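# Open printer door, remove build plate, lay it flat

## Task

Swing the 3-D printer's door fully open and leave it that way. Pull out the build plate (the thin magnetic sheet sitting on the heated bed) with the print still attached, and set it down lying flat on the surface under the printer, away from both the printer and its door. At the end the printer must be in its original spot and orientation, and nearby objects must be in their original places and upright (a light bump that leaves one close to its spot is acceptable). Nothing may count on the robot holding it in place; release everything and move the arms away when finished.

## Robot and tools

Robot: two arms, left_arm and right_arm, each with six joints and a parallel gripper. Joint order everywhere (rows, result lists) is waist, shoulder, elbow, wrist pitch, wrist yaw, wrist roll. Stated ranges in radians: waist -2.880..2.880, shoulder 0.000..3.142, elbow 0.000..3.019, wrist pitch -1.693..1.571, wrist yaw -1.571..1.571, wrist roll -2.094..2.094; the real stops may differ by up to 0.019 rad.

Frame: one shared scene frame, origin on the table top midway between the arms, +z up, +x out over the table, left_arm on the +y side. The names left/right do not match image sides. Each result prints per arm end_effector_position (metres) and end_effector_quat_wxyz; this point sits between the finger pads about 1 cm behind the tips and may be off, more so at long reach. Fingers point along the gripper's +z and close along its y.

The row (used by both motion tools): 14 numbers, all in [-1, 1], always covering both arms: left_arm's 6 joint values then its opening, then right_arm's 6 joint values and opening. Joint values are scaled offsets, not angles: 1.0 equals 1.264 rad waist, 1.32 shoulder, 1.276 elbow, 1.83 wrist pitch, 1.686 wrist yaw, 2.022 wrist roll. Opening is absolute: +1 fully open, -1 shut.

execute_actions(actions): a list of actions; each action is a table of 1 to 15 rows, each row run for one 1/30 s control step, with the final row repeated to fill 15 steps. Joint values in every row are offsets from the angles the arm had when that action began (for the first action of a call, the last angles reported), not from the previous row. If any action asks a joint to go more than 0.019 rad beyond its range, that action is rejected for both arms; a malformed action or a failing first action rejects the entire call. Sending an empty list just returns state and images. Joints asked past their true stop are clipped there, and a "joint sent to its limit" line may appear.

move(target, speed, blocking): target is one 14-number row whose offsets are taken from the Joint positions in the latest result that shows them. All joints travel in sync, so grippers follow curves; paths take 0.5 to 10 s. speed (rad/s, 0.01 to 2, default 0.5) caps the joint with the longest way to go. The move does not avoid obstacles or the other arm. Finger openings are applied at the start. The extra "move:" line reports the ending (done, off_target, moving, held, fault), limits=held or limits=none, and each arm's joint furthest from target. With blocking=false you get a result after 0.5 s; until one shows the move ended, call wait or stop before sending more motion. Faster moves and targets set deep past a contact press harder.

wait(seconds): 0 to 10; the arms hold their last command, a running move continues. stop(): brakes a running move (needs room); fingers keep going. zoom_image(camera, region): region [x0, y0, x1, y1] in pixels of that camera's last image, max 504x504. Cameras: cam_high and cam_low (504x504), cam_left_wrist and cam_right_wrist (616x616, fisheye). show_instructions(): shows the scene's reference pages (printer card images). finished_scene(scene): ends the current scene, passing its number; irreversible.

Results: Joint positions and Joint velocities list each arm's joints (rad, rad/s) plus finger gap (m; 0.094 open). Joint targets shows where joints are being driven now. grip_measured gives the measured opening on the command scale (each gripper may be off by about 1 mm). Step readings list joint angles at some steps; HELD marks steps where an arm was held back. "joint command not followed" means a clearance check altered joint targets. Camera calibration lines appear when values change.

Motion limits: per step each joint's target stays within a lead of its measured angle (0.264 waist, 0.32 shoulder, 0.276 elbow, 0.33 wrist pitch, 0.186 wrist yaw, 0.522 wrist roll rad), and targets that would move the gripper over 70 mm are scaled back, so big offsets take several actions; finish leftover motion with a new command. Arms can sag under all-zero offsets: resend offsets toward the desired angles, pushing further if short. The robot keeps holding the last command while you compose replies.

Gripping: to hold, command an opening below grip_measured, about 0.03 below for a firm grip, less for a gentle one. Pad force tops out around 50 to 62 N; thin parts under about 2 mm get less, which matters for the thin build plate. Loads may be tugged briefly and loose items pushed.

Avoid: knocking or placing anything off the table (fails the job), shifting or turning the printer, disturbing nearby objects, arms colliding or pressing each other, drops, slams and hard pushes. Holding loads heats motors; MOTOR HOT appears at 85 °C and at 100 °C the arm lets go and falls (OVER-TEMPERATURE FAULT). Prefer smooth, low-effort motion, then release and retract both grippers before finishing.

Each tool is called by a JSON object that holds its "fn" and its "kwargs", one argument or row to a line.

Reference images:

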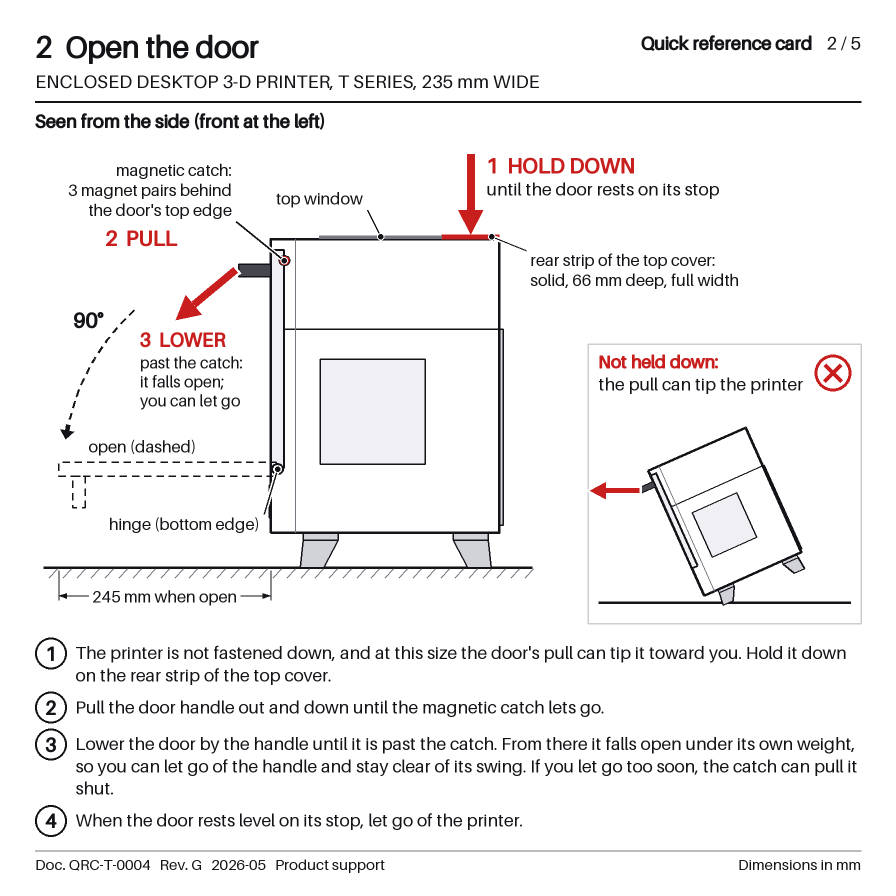

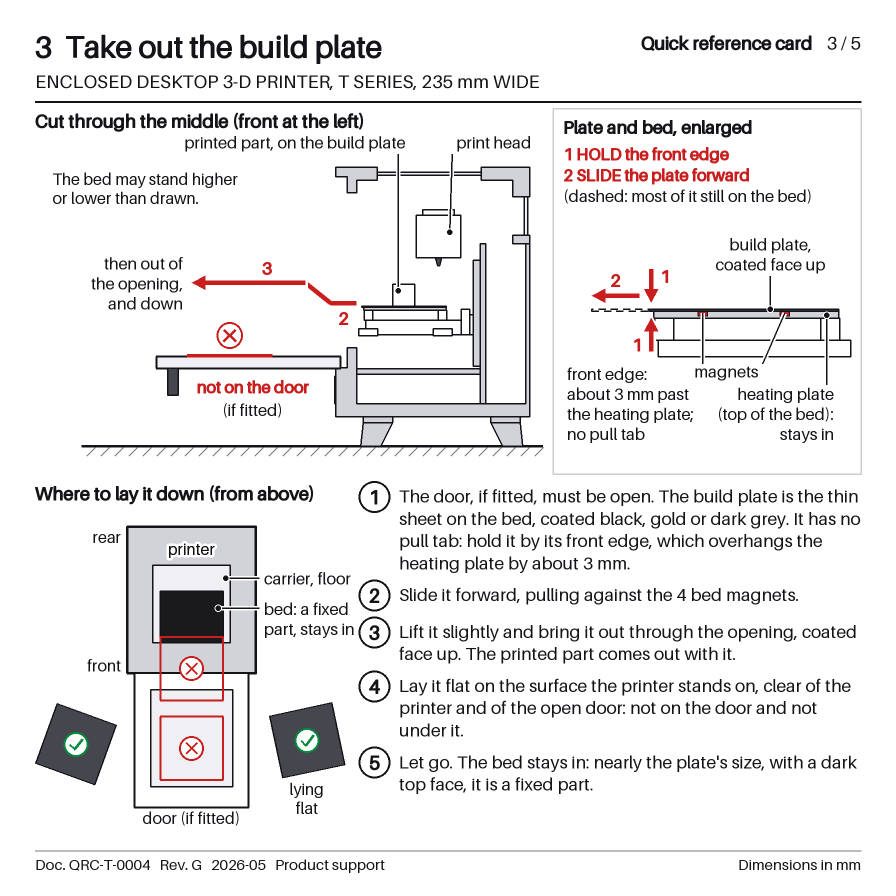

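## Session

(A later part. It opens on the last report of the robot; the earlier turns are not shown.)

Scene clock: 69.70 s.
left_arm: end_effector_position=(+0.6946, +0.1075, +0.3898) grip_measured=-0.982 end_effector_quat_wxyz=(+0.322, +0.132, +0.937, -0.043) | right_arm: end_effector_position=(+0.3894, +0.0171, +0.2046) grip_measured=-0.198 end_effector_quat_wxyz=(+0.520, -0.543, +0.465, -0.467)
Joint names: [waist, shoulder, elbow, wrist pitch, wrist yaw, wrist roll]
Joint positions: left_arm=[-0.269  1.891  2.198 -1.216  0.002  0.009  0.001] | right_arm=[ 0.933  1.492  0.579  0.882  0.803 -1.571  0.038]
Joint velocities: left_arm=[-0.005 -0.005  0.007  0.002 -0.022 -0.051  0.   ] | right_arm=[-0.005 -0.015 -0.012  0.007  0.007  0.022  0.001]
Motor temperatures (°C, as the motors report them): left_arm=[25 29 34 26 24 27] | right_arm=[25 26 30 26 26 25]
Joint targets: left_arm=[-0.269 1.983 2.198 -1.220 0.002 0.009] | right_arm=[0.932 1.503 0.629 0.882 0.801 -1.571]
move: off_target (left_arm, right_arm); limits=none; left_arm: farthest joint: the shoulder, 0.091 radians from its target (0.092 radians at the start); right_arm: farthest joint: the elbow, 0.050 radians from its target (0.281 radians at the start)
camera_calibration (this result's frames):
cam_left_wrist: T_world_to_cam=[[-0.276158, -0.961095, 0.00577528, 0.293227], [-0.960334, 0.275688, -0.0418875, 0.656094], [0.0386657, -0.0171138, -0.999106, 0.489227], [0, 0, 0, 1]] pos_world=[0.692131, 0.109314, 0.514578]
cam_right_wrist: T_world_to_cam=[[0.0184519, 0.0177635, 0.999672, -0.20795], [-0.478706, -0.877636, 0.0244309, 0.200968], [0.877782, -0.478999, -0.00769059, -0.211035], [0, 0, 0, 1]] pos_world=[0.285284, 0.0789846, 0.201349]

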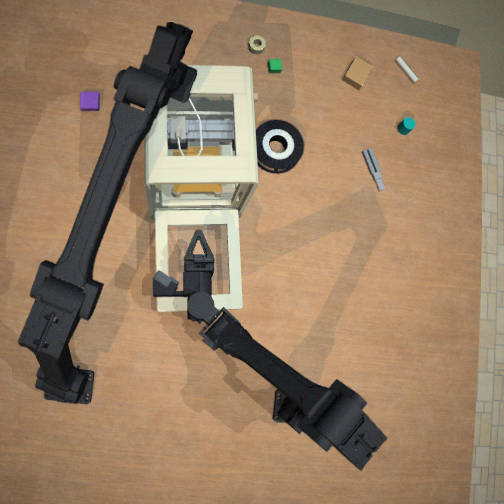

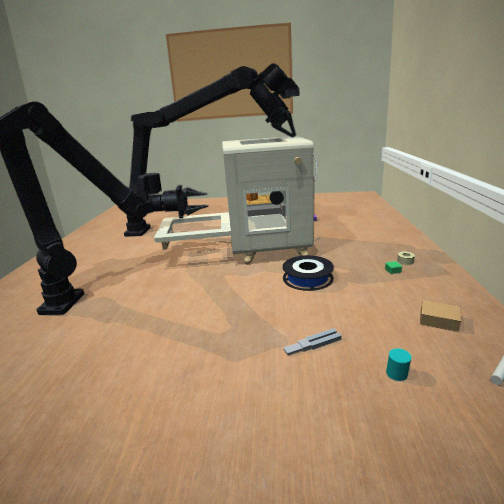

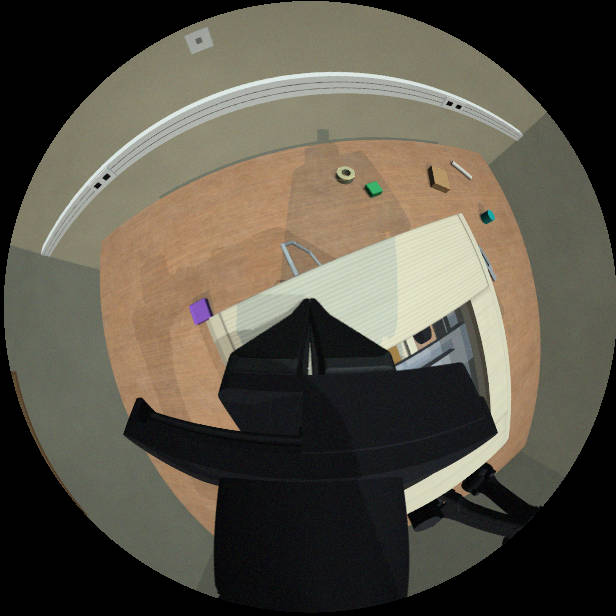

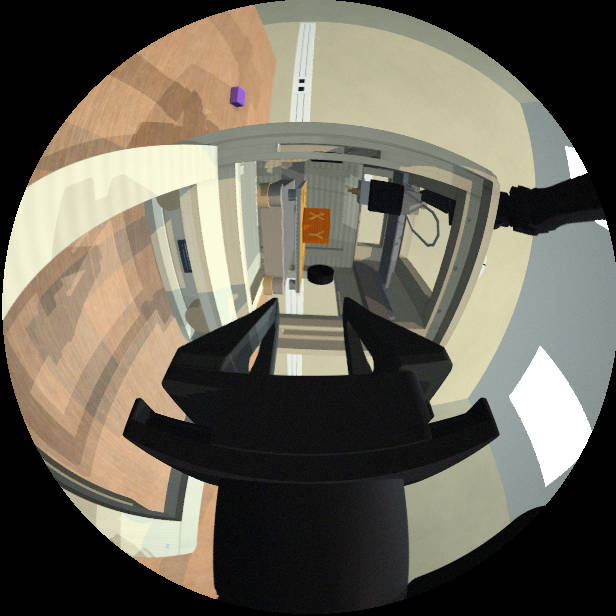

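{"fn": "move", "kwargs": {
  "target": [0,0.07,0,0,0,0,-1, -0.12,0.09,0.152,-0.068,-0.111,0.036,-0.78],
  "speed": 0.2
}}

{"fn": "zoom_image", "kwargs": {
  "camera": "cam_right_wrist",
  "region": [230, 180, 400, 350]
}}

Scene clock: 77.03 s.
left_arm: end_effector_position=(+0.6956, +0.1072, +0.3899) grip_measured=-0.982 end_effector_quat_wxyz=(+0.323, +0.131, +0.936, -0.043) | right_arm: end_effector_position=(+0.4625, +0.0253, +0.1899) grip_measured=-0.778 end_effector_quat_wxyz=(-0.517, +0.563, -0.475, +0.435)
Joint names: [waist, shoulder, elbow, wrist pitch, wrist yaw, wrist roll]
Joint positions: left_arm=[-0.269  1.892  2.198 -1.212  0.002  0.009  0.001] | right_arm=[ 0.791  1.598  0.718  0.773  0.618 -1.508  0.01 ]
Joint velocities: left_arm=[-0.005  0.015 -0.002  0.002 -0.037 -0.051  0.002] | right_arm=[-0.015 -0.005  0.002  0.012 -0.11   0.022 -0.001]
Motor temperatures (°C, as the motors report them): left_arm=[25 29 34 26 24 27] | right_arm=[25 26 31 26 26 25]
Joint targets: left_arm=[-0.269 1.984 2.198 -1.216 0.002 0.009] | right_arm=[0.782 1.611 0.773 0.758 0.616 -1.498]
move: off_target (left_arm, right_arm); limits=none; left_arm: farthest joint: the shoulder, 0.091 radians from its target (0.092 radians at the start); right_arm: farthest joint: the elbow, 0.055 radians from its target (0.194 radians at the start)
camera_calibration (this result's frames):
cam_left_wrist: T_world_to_cam=[[-0.276177, -0.96109, 0.0057388, 0.293264], [-0.96019, 0.275648, -0.0453173, 0.65835], [0.0419721, -0.0180259, -0.998956, 0.487025], [0, 0, 0, 1]] pos_world=[0.692693, 0.109159, 0.514668]
cam_right_wrist: T_world_to_cam=[[0.085714, 0.00613434, 0.996301, -0.224857], [-0.441827, -0.896044, 0.0435284, 0.223261], [0.892996, -0.443923, -0.0740932, -0.266673], [0, 0, 0, 1]] pos_world=[0.356054, 0.0830481, 0.194549]

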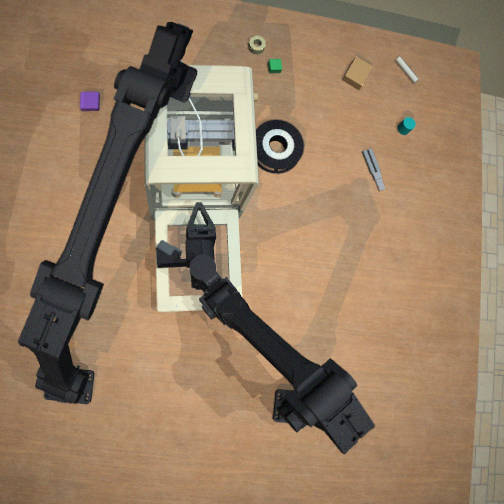

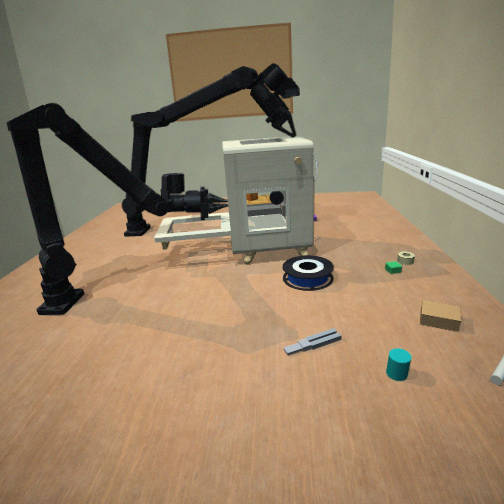

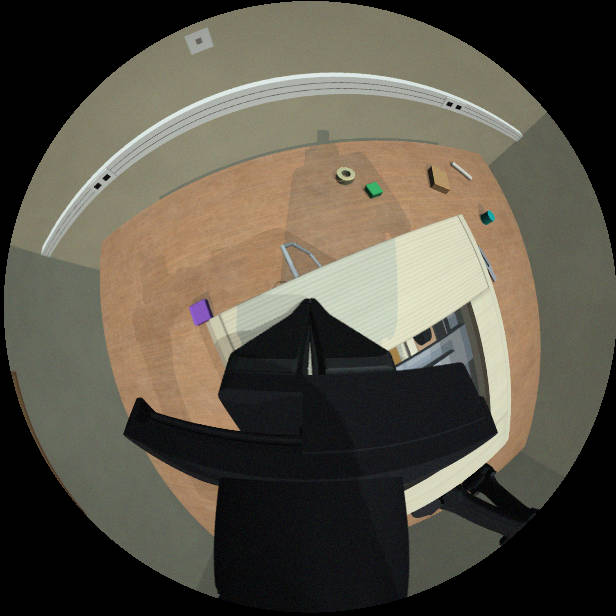

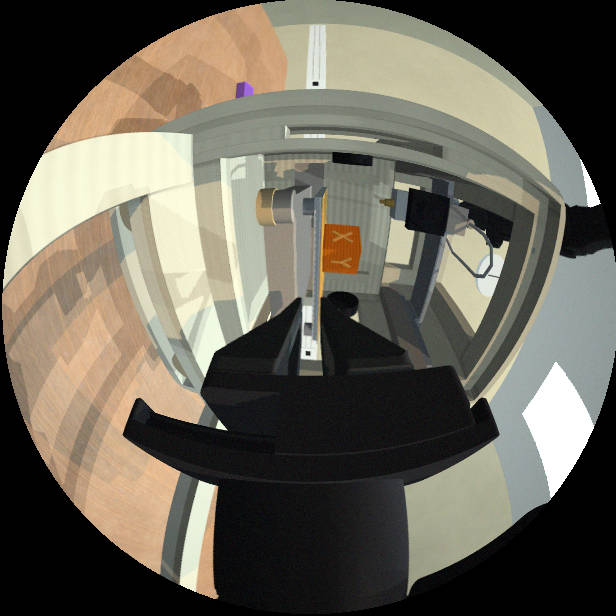

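Region (230, 180, 400, 350) of cam_right_wrist's 616x616 image, scaled by 2.965, with more detail than that image has.

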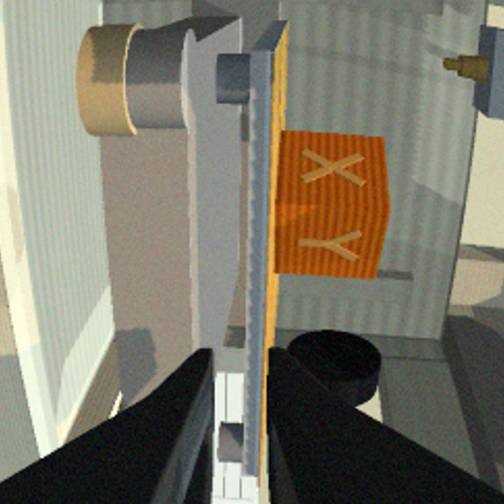

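{"fn": "move", "kwargs": {
  "target": [0,0.07,0,0,0,0,-1, -0.035,0.0364,0.089,-0.021,-0.022,0.005,-0.86],
  "speed": 0.08
}}

{"fn": "zoom_image", "kwargs": {
  "camera": "cam_right_wrist",
  "region": [260, 230, 360, 330]
}}

Scene clock: 81.70 s.
left_arm: end_effector_position=(+0.6965, +0.1069, +0.3900) grip_measured=-0.982 end_effector_quat_wxyz=(+0.325, +0.131, +0.935, -0.044) | right_arm: end_effector_position=(+0.4850, +0.0300, +0.1931) grip_measured=-0.858 end_effector_quat_wxyz=(-0.518, +0.564, -0.476, +0.433)
Joint names: [waist, shoulder, elbow, wrist pitch, wrist yaw, wrist roll]
Joint positions: left_arm=[-0.269  1.893  2.198 -1.208  0.002  0.009  0.001] | right_arm=[ 0.76   1.63   0.774  0.75   0.583 -1.507  0.007]
Joint velocities: left_arm=[-0.005 -0.015  0.002  0.022 -0.066  0.051 -0.001] | right_arm=[ 0.005 -0.005 -0.032  0.007 -0.007  0.007  0.   ]
Motor temperatures (°C, as the motors report them): left_arm=[25 29 34 26 24 27] | right_arm=[25 26 32 26 26 25]
Joint targets: left_arm=[-0.269 1.984 2.198 -1.212 0.002 0.009] | right_arm=[0.747 1.646 0.832 0.734 0.581 -1.497]
move: off_target (left_arm, right_arm); limits=none; left_arm: farthest joint: the shoulder, 0.092 radians from its target (0.092 radians at the start); right_arm: farthest joint: the elbow, 0.057 radians from its target (0.113 radians at the start)
camera_calibration (this result's frames):
cam_left_wrist: T_world_to_cam=[[-0.276196, -0.961084, 0.00570224, 0.293301], [-0.960034, 0.275605, -0.0487466, 0.660597], [0.045278, -0.018938, -0.998795, 0.484814], [0, 0, 0, 1]] pos_world=[0.693252, 0.109004, 0.514759]
cam_right_wrist: T_world_to_cam=[[0.0875824, 0.002311, 0.996155, -0.230821], [-0.438219, -0.89795, 0.0406116, 0.236181], [0.894591, -0.440091, -0.0776319, -0.284662], [0, 0, 0, 1]] pos_world=[0.378371, 0.0873349, 0.198243]

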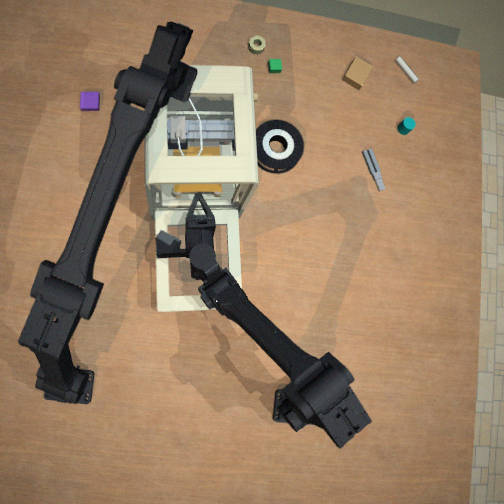

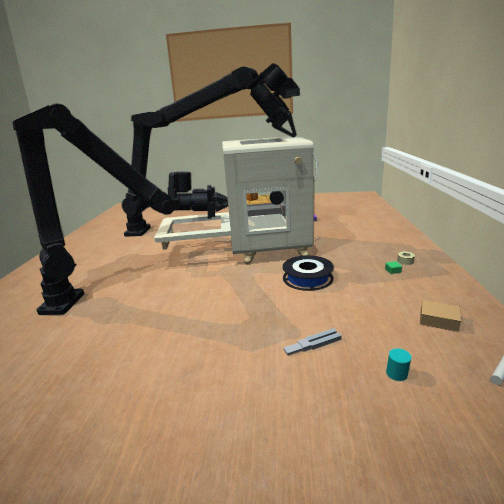

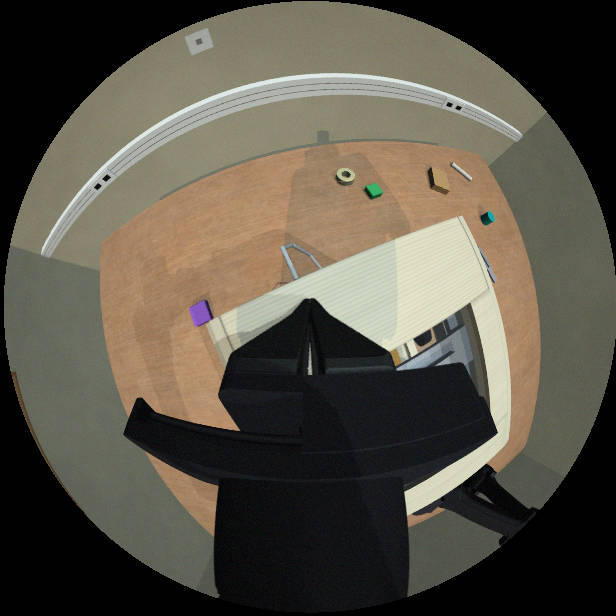

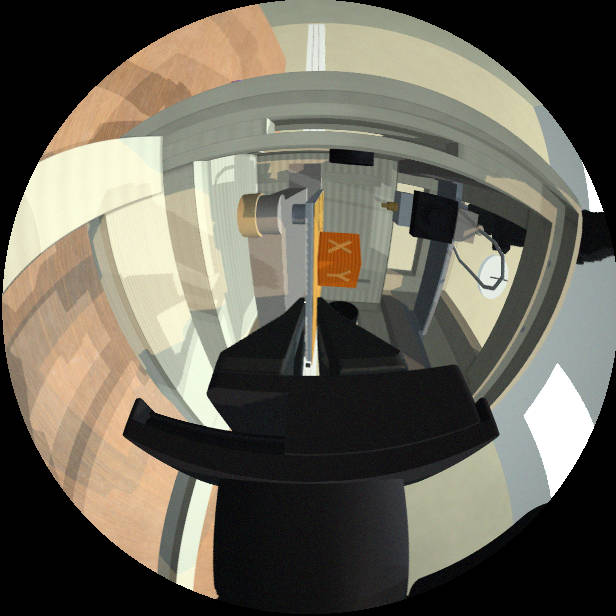

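Region (260, 230, 360, 330) of cam_right_wrist's 616x616 image, scaled by 5.040, with more detail than that image has.

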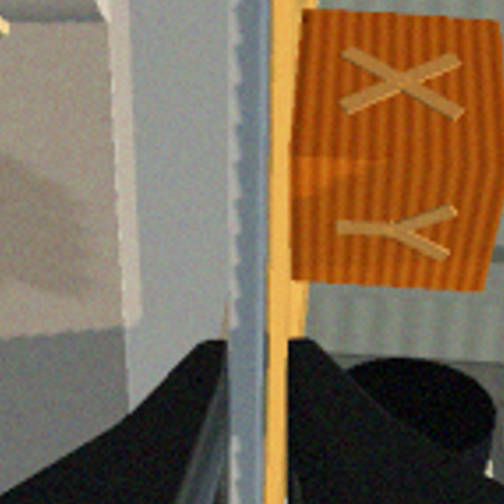

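{"fn": "move", "kwargs": {
  "target": [0,0.07,0,0,0,0,-1, -0.021,0.0243,0.063,-0.0128,-0.0092,0.005,-0.89],
  "speed": 0.05
}}

{"fn": "zoom_image", "kwargs": {
  "camera": "cam_right_wrist",
  "region": [260, 230, 360, 330]
}}

{"fn": "zoom_image", "kwargs": {
  "camera": "cam_high",
  "region": [160, 160, 240, 240]
}}

Scene clock: 85.00 s.
left_arm: end_effector_position=(+0.6977, +0.1066, +0.3899) grip_measured=-0.982 end_effector_quat_wxyz=(+0.327, +0.131, +0.935, -0.044) | right_arm: end_effector_position=(+0.4894, +0.0300, +0.1887) grip_measured=-0.888 end_effector_quat_wxyz=(-0.515, +0.568, -0.476, +0.431)
Joint names: [waist, shoulder, elbow, wrist pitch, wrist yaw, wrist roll]
Joint positions: left_arm=[-0.269  1.894  2.198 -1.203  0.002  0.009  0.001] | right_arm=[ 0.752  1.641  0.782  0.743  0.572 -1.506  0.005]
Joint velocities: left_arm=[ 0.005 -0.005 -0.007  0.007 -0.022 -0.022  0.   ] | right_arm=[-0.005 -0.005  0.002 -0.002  0.037  0.022 -0.001]
Motor temperatures (°C, as the motors report them): left_arm=[25 29 34 26 24 27] | right_arm=[25 26 32 26 26 25]
Joint targets: left_arm=[-0.269 1.985 2.198 -1.207 0.002 0.009] | right_arm=[0.734 1.662 0.855 0.726 0.568 -1.497]
move: off_target (left_arm, right_arm); limits=none; left_arm: farthest joint: the shoulder, 0.091 radians from its target (0.093 radians at the start); right_arm: farthest joint: the elbow, 0.072 radians from its target (0.080 radians at the start)
camera_calibration (this result's frames):
cam_left_wrist: T_world_to_cam=[[-0.276215, -0.961079, 0.00566561, 0.293341], [-0.959867, 0.275559, -0.0521753, 0.662995], [0.0485834, -0.0198499, -0.998622, 0.482376], [0, 0, 0, 1]] pos_world=[0.693977, 0.108805, 0.514641]
cam_right_wrist: T_world_to_cam=[[0.0962734, 0.00824448, 0.995321, -0.23106], [-0.435208, -0.898966, 0.0495423, 0.235136], [0.895168, -0.437941, -0.0829585, -0.288318], [0, 0, 0, 1]] pos_world=[0.382671, 0.0870177, 0.194411]

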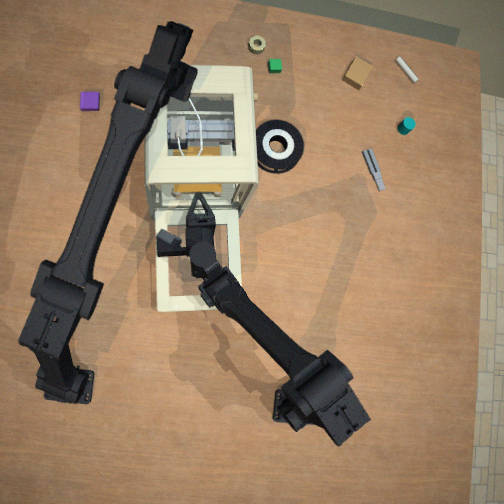

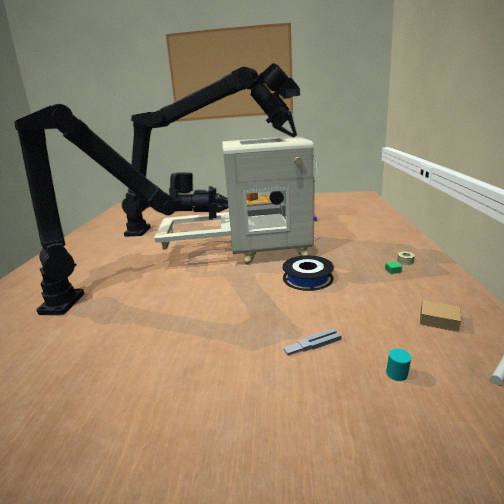

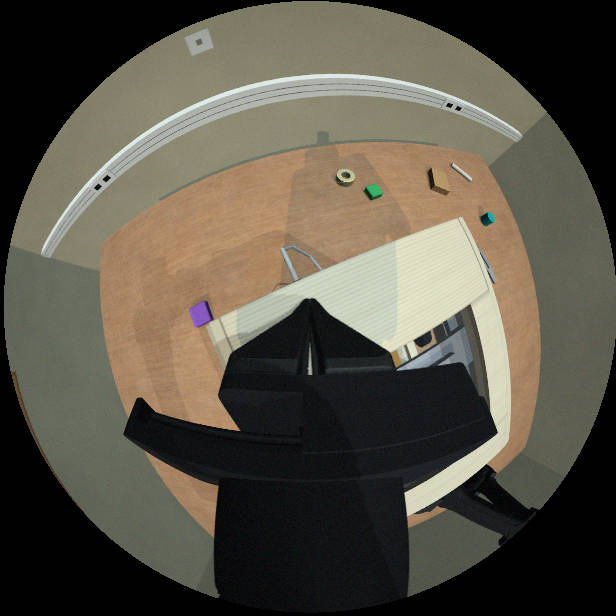

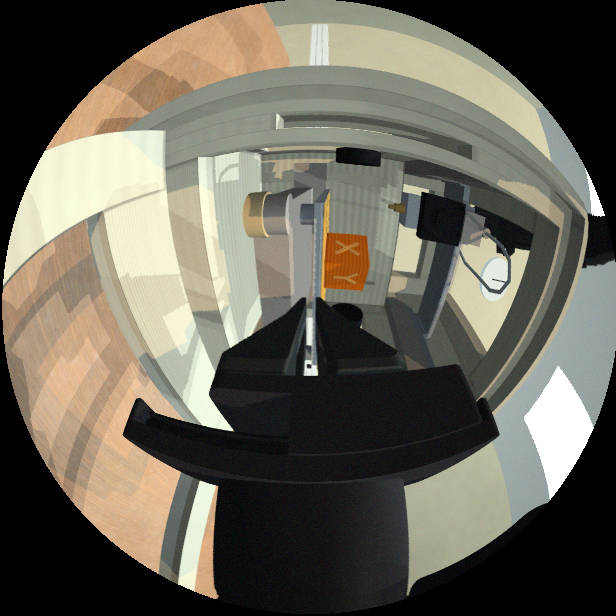

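Region (260, 230, 360, 330) of cam_right_wrist's 616x616 image, scaled by 5.040, with more detail than that image has.

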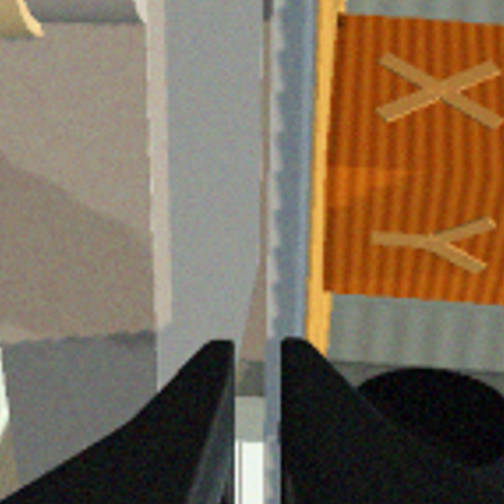

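Region (160, 160, 240, 240) of cam_high's 504x504 image, scaled by 6.300, with more detail than that image has.

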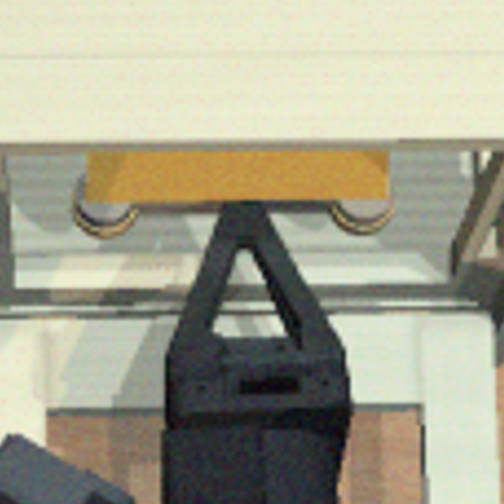

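{"fn": "execute_actions", "kwargs": {
  "actions": [
    [[0,0.07,0,0,0,0,-1, 0.02,0,0.025,0,0,0,-0.87]],
    [[0,0.07,0,0,0,0,-1, 0,-0.02,0.025,0,0,0,-0.87]]
  ]
}}

{"fn": "zoom_image", "kwargs": {
  "camera": "cam_right_wrist",
  "region": [260, 230, 360, 330]
}}

Scene clock: 87.33 s.
left_arm: end_effector_position=(+0.6998, +0.1060, +0.3899) grip_measured=-0.982 end_effector_quat_wxyz=(+0.330, +0.131, +0.934, -0.044) | right_arm: end_effector_position=(+0.4850, +0.0363, +0.1889) grip_measured=-0.872 end_effector_quat_wxyz=(-0.518, +0.571, -0.472, +0.428)
Joint names: [waist, shoulder, elbow, wrist pitch, wrist yaw, wrist roll]
Joint positions: left_arm=[-0.269  1.896  2.198 -1.194  0.002  0.009  0.001] | right_arm=[ 0.766  1.641  0.782  0.743  0.573 -1.506  0.006]
Joint velocities: left_arm=[-0.005  0.005  0.012  0.002 -0.007 -0.022  0.001] | right_arm=[-0.005 -0.005 -0.002 -0.017  0.066 -0.007 -0.001]
Motor temperatures (°C, as the motors report them): left_arm=[25 29 34 26 24 27] | right_arm=[25 26 33 26 26 25]
Joint targets: left_arm=[-0.269 1.987 2.198 -1.199 0.002 0.009] | right_arm=[0.766 1.615 0.814 0.743 0.573 -1.506]
Step readings (joint positions; steps 1 to 15: 1st action; 16 to 30: 2nd action):
0: left_arm=[-0.269 1.894 2.198 -1.203 0.002 0.009] | right_arm=[0.752 1.641 0.782 0.743 0.572 -1.506]
1: left_arm=[-0.269 1.894 2.198 -1.203 0.002 0.009] | right_arm=[0.753 1.641 0.782 0.743 0.573 -1.506]
2: left_arm=[-0.269 1.894 2.198 -1.202 0.002 0.009] | right_arm=[0.755 1.641 0.782 0.743 0.573 -1.506]
4: left_arm=[-0.269 1.895 2.198 -1.200 0.002 0.009] | right_arm=[0.759 1.641 0.782 0.743 0.573 -1.506]
8: left_arm=[-0.269 1.895 2.198 -1.199 0.002 0.009] | right_arm=[0.765 1.641 0.782 0.743 0.573 -1.506]
15: left_arm=[-0.269 1.895 2.198 -1.199 0.002 0.009] | right_arm=[0.766 1.641 0.782 0.743 0.573 -1.506]
16: left_arm=[-0.269 1.895 2.198 -1.198 0.002 0.009] | right_arm=[0.766 1.641 0.782 0.743 0.573 -1.506]
17: left_arm=[-0.269 1.895 2.198 -1.197 0.002 0.009] | right_arm=[0.766 1.641 0.782 0.743 0.573 -1.506]
19: left_arm=[-0.269 1.895 2.198 -1.195 0.002 0.009] | right_arm=[0.766 1.641 0.782 0.743 0.573 -1.506]
23: left_arm=[-0.269 1.896 2.198 -1.194 0.002 0.009] | right_arm=[0.766 1.641 0.782 0.743 0.573 -1.506]
30: Joint positions above
camera_calibration (this result's frames):
cam_left_wrist: T_world_to_cam=[[-0.276252, -0.961069, 0.00559217, 0.293418], [-0.959499, 0.275458, -0.0590309, 0.667598], [0.0551923, -0.0216731, -0.99824, 0.477688], [0, 0, 0, 1]] pos_world=[0.695252, 0.108453, 0.514616]
cam_right_wrist: T_world_to_cam=[[0.0958002, 0.00925212, 0.995358, -0.230725], [-0.424213, -0.904223, 0.0492342, 0.233775], [0.900481, -0.42696, -0.0826999, -0.284603], [0, 0, 0, 1]] pos_world=[0.377553, 0.0920056, 0.194607]

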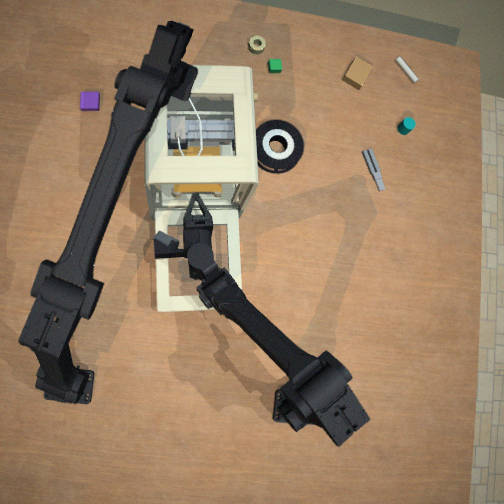

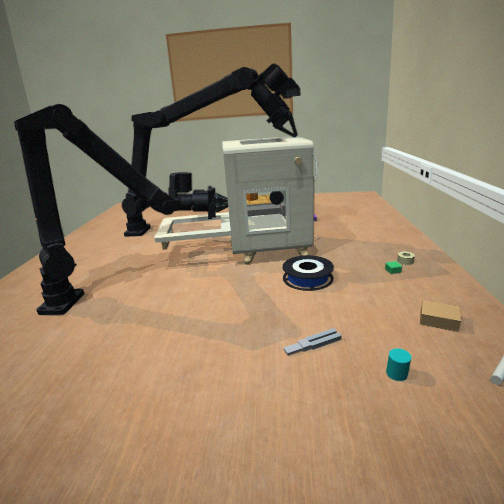

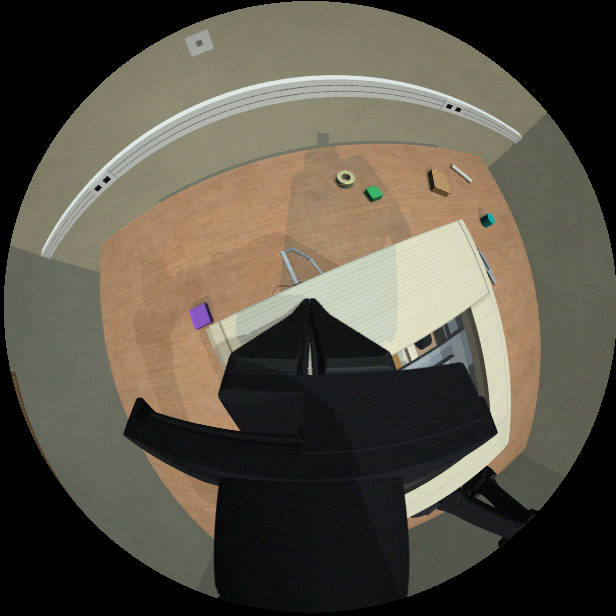

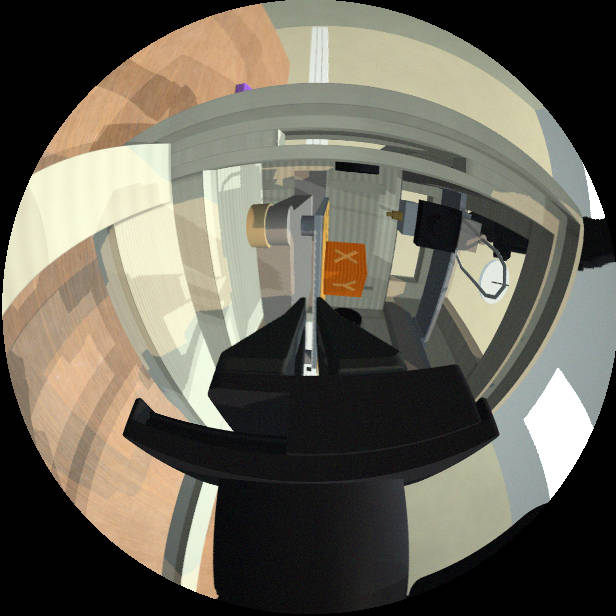

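Region (260, 230, 360, 330) of cam_right_wrist's 616x616 image, scaled by 5.040, with more detail than that image has.

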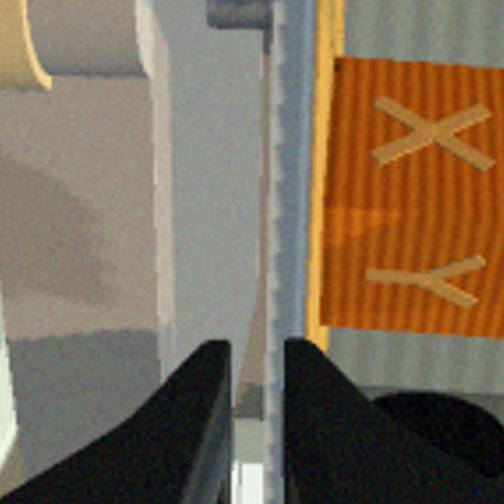

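{"fn": "execute_actions", "kwargs": {
  "actions": [
    [[0,0.07,0,-0.004,0,0,-1, 0,0,0.025,0.028,0,0,-0.87]]
  ]
}}

{"fn": "zoom_image", "kwargs": {
  "camera": "cam_right_wrist",
  "region": [260, 230, 360, 330]
}}

Scene clock: 88.37 s.
left_arm: end_effector_position=(+0.6998, +0.1060, +0.3899) grip_measured=-0.982 end_effector_quat_wxyz=(+0.330, +0.131, +0.934, -0.044) | right_arm: end_effector_position=(+0.4854, +0.0366, +0.1940) grip_measured=-0.872 end_effector_quat_wxyz=(+0.527, -0.563, +0.471, -0.429)
Joint names: [waist, shoulder, elbow, wrist pitch, wrist yaw, wrist roll]
Joint positions: left_arm=[-0.269  1.896  2.198 -1.194  0.002  0.009  0.001] | right_arm=[ 0.766  1.641  0.782  0.766  0.573 -1.506  0.006]
Joint velocities: left_arm=[-0.015 -0.015  0.002  0.022  0.007 -0.022 -0.001] | right_arm=[-0.005  0.005 -0.007  0.002  0.081  0.037  0.   ]
Motor temperatures (°C, as the motors report them): left_arm=[25 29 34 26 24 27] | right_arm=[25 26 33 26 26 25]
Joint targets: left_arm=[-0.269 1.988 2.198 -1.202 0.002 0.009] | right_arm=[0.766 1.641 0.814 0.794 0.573 -1.506]
Step readings (joint positions):
0: left_arm=[-0.269 1.896 2.198 -1.194 0.002 0.009] | right_arm=[0.766 1.641 0.782 0.743 0.573 -1.506]
1: left_arm=[-0.269 1.896 2.198 -1.194 0.002 0.009] | right_arm=[0.766 1.641 0.782 0.746 0.573 -1.506]
2: left_arm=[-0.269 1.896 2.198 -1.194 0.002 0.009] | right_arm=[0.766 1.641 0.782 0.753 0.573 -1.506]
4: left_arm=[-0.269 1.896 2.198 -1.194 0.002 0.009] | right_arm=[0.766 1.641 0.782 0.763 0.573 -1.506]
8: left_arm=[-0.269 1.896 2.198 -1.194 0.002 0.009] | right_arm=[0.766 1.641 0.782 0.766 0.573 -1.506]
15: Joint positions above
camera_calibration (this result's frames):
cam_left_wrist: T_world_to_cam=[[-0.276252, -0.961069, 0.00559217, 0.293418], [-0.959499, 0.275458, -0.0590309, 0.667598], [0.0551923, -0.0216731, -0.99824, 0.477688], [0, 0, 0, 1]] pos_world=[0.695252, 0.108453, 0.514616]
cam_right_wrist: T_world_to_cam=[[0.0790888, -0.00681209, 0.996844, -0.227384], [-0.424857, -0.904842, 0.0275244, 0.23857], [0.901799, -0.425693, -0.0744571, -0.286659], [0, 0, 0, 1]] pos_world=[0.37785, 0.0922911, 0.198757]

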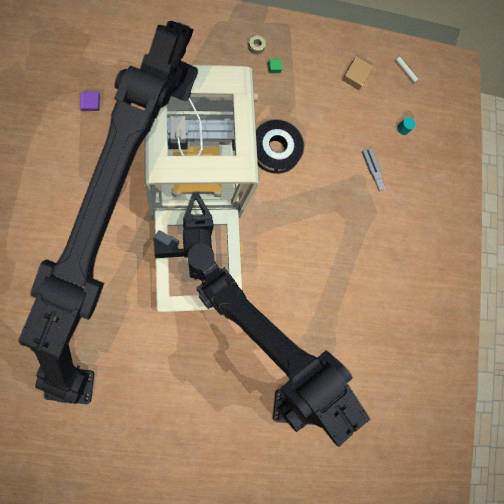

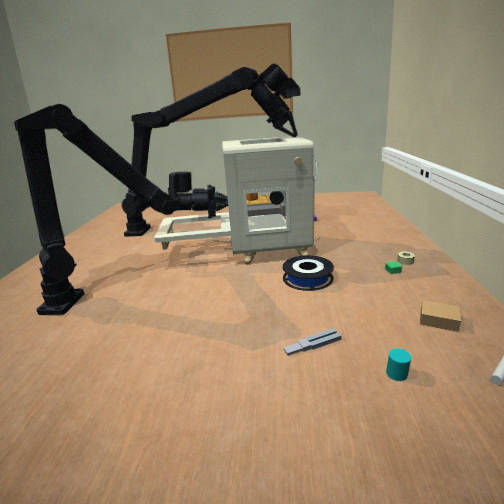

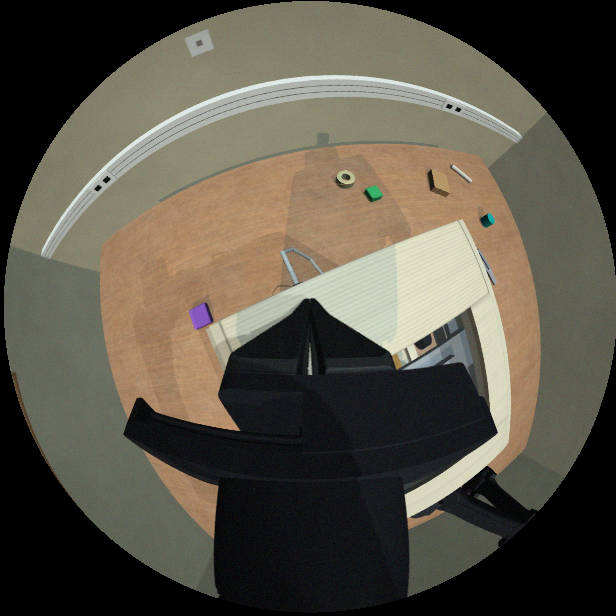

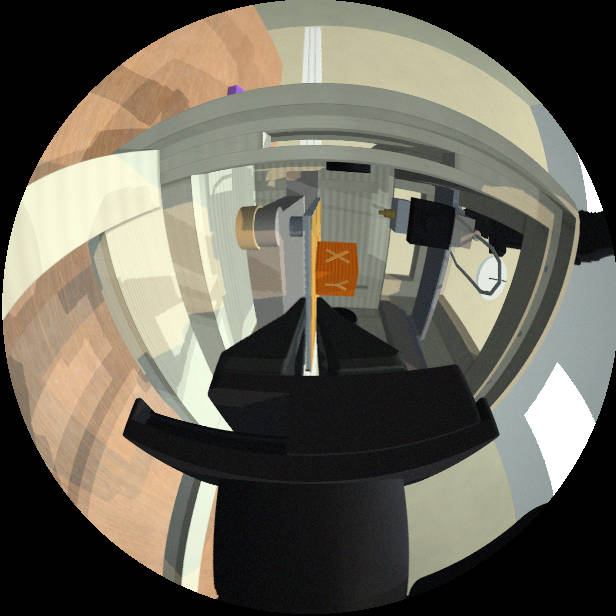

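Region (260, 230, 360, 330) of cam_right_wrist's 616x616 image, scaled by 5.040, with more detail than that image has.

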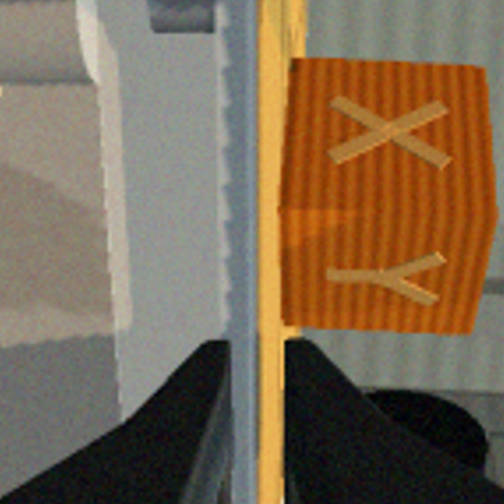

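{"fn": "execute_actions", "kwargs": {
  "actions": [
    [[0,0.07,0,-0.004,0,0,-1, -0.015,0,0.025,0.01,0,0,-0.89],[0,0.07,0,-0.004,0,0,-1, -0.018,0,0.025,0.01,0,0,-0.89],[0,0.07,0,-0.004,0,0,-1, -0.021,0,0.025,0.01,0,0,-0.89],[0,0.07,0,-0.004,0,0,-1, -0.024,0,0.025,0.01,0,0,-0.89],[0,0.07,0,-0.004,0,0,-1, -0.027,0,0.025,0.01,0,0,-0.89],[0,0.07,0,-0.004,0,0,-1, -0.030,0,0.025,0.01,0,0,-0.89],[0,0.07,0,-0.004,0,0,-1, -0.033,0,0.025,0.01,0,0,-0.89],[0,0.07,0,-0.004,0,0,-1, -0.036,0,0.025,0.01,0,0,-0.89]]
  ]
}}

{"fn": "zoom_image", "kwargs": {
  "camera": "cam_right_wrist",
  "region": [260, 230, 360, 330]
}}

{"fn": "zoom_image", "kwargs": {
  "camera": "cam_high",
  "region": [170, 170, 230, 230]
}}

Scene clock: 90.70 s.
left_arm: end_effector_position=(+0.7000, +0.1060, +0.3897) grip_measured=-0.982 end_effector_quat_wxyz=(+0.330, +0.131, +0.934, -0.044) | right_arm: end_effector_position=(+0.4949, +0.0224, +0.1940) grip_measured=-0.888 end_effector_quat_wxyz=(+0.520, -0.556, +0.480, -0.436)
Joint names: [waist, shoulder, elbow, wrist pitch, wrist yaw, wrist roll]
Joint positions: left_arm=[-0.269  1.896  2.198 -1.194  0.002  0.009  0.001] | right_arm=[ 0.737  1.641  0.782  0.766  0.573 -1.506  0.005]
Joint velocities: left_arm=[-0.005  0.005 -0.002 -0.007 -0.037  0.007  0.   ] | right_arm=[-0.005 -0.005  0.017  0.007  0.037 -0.007 -0.   ]
Motor temperatures (°C, as the motors report them): left_arm=[25 29 34 26 24 27] | right_arm=[25 27 33 26 26 25]
Joint targets: left_arm=[-0.269 1.988 2.198 -1.202 0.002 0.009] | right_arm=[0.720 1.641 0.814 0.784 0.573 -1.506]
Step readings (joint positions):
0: left_arm=[-0.269 1.896 2.198 -1.194 0.002 0.009] | right_arm=[0.766 1.641 0.782 0.766 0.573 -1.506]
1: left_arm=[-0.269 1.896 2.198 -1.194 0.002 0.009] | right_arm=[0.766 1.641 0.782 0.766 0.573 -1.506]
2: left_arm=[-0.269 1.896 2.198 -1.194 0.002 0.009] | right_arm=[0.765 1.641 0.782 0.766 0.573 -1.506]
4: left_arm=[-0.269 1.896 2.198 -1.194 0.002 0.009] | right_arm=[0.761 1.641 0.782 0.766 0.573 -1.506]
8: left_arm=[-0.269 1.896 2.198 -1.194 0.002 0.009] | right_arm=[0.745 1.641 0.782 0.766 0.573 -1.506]
15: Joint positions above
camera_calibration (this result's frames):
cam_left_wrist: T_world_to_cam=[[-0.276254, -0.961068, 0.00558808, 0.293424], [-0.959477, 0.275452, -0.0594117, 0.667967], [0.0555594, -0.0217744, -0.998218, 0.477268], [0, 0, 0, 1]] pos_world=[0.695442, 0.1084, 0.514463]
cam_right_wrist: T_world_to_cam=[[0.0788581, -0.00910187, 0.996844, -0.228071], [-0.450908, -0.892146, 0.0275244, 0.242379], [0.88908, -0.451655, -0.0744571, -0.294447], [0, 0, 0, 1]] pos_world=[0.389063, 0.0811731, 0.198757]

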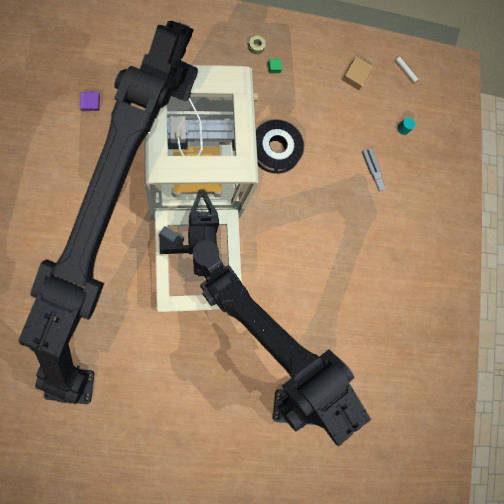

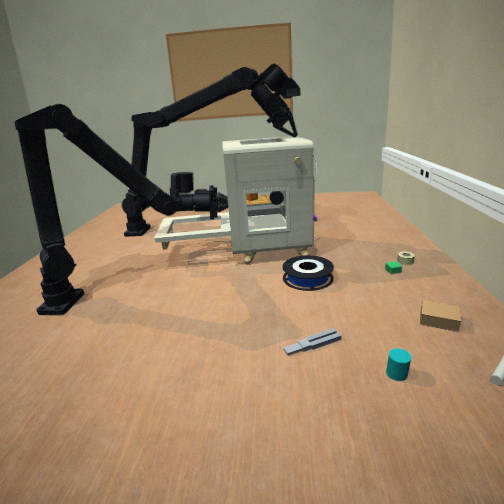

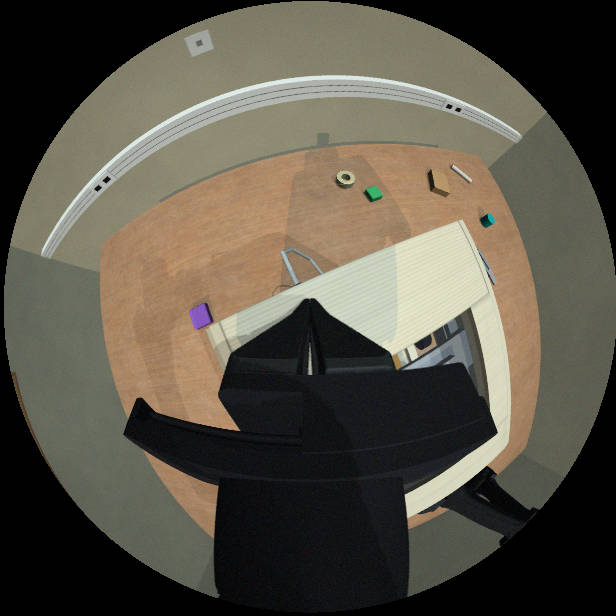

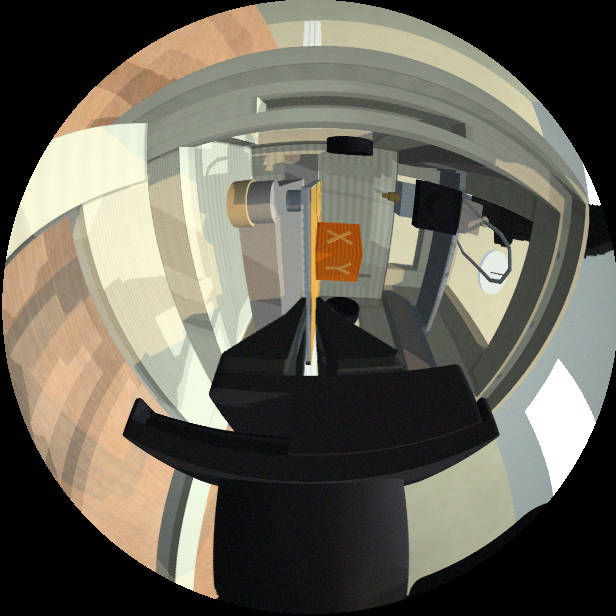

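Region (260, 230, 360, 330) of cam_right_wrist's 616x616 image, scaled by 5.040, with more detail than that image has.

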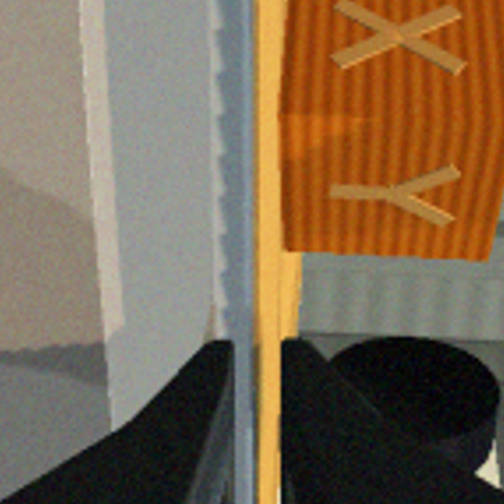

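Region (170, 170, 230, 230) of cam_high's 504x504 image, scaled by 8.400, with more detail than that image has.

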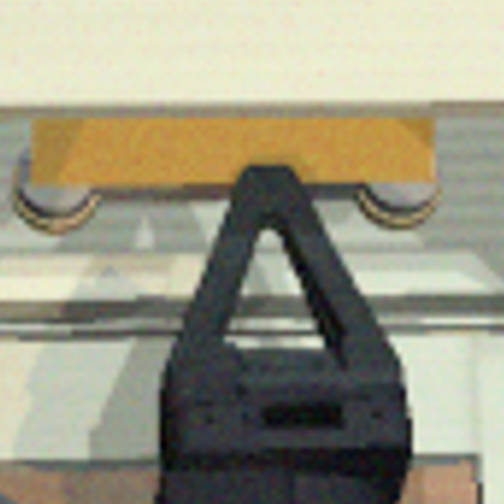

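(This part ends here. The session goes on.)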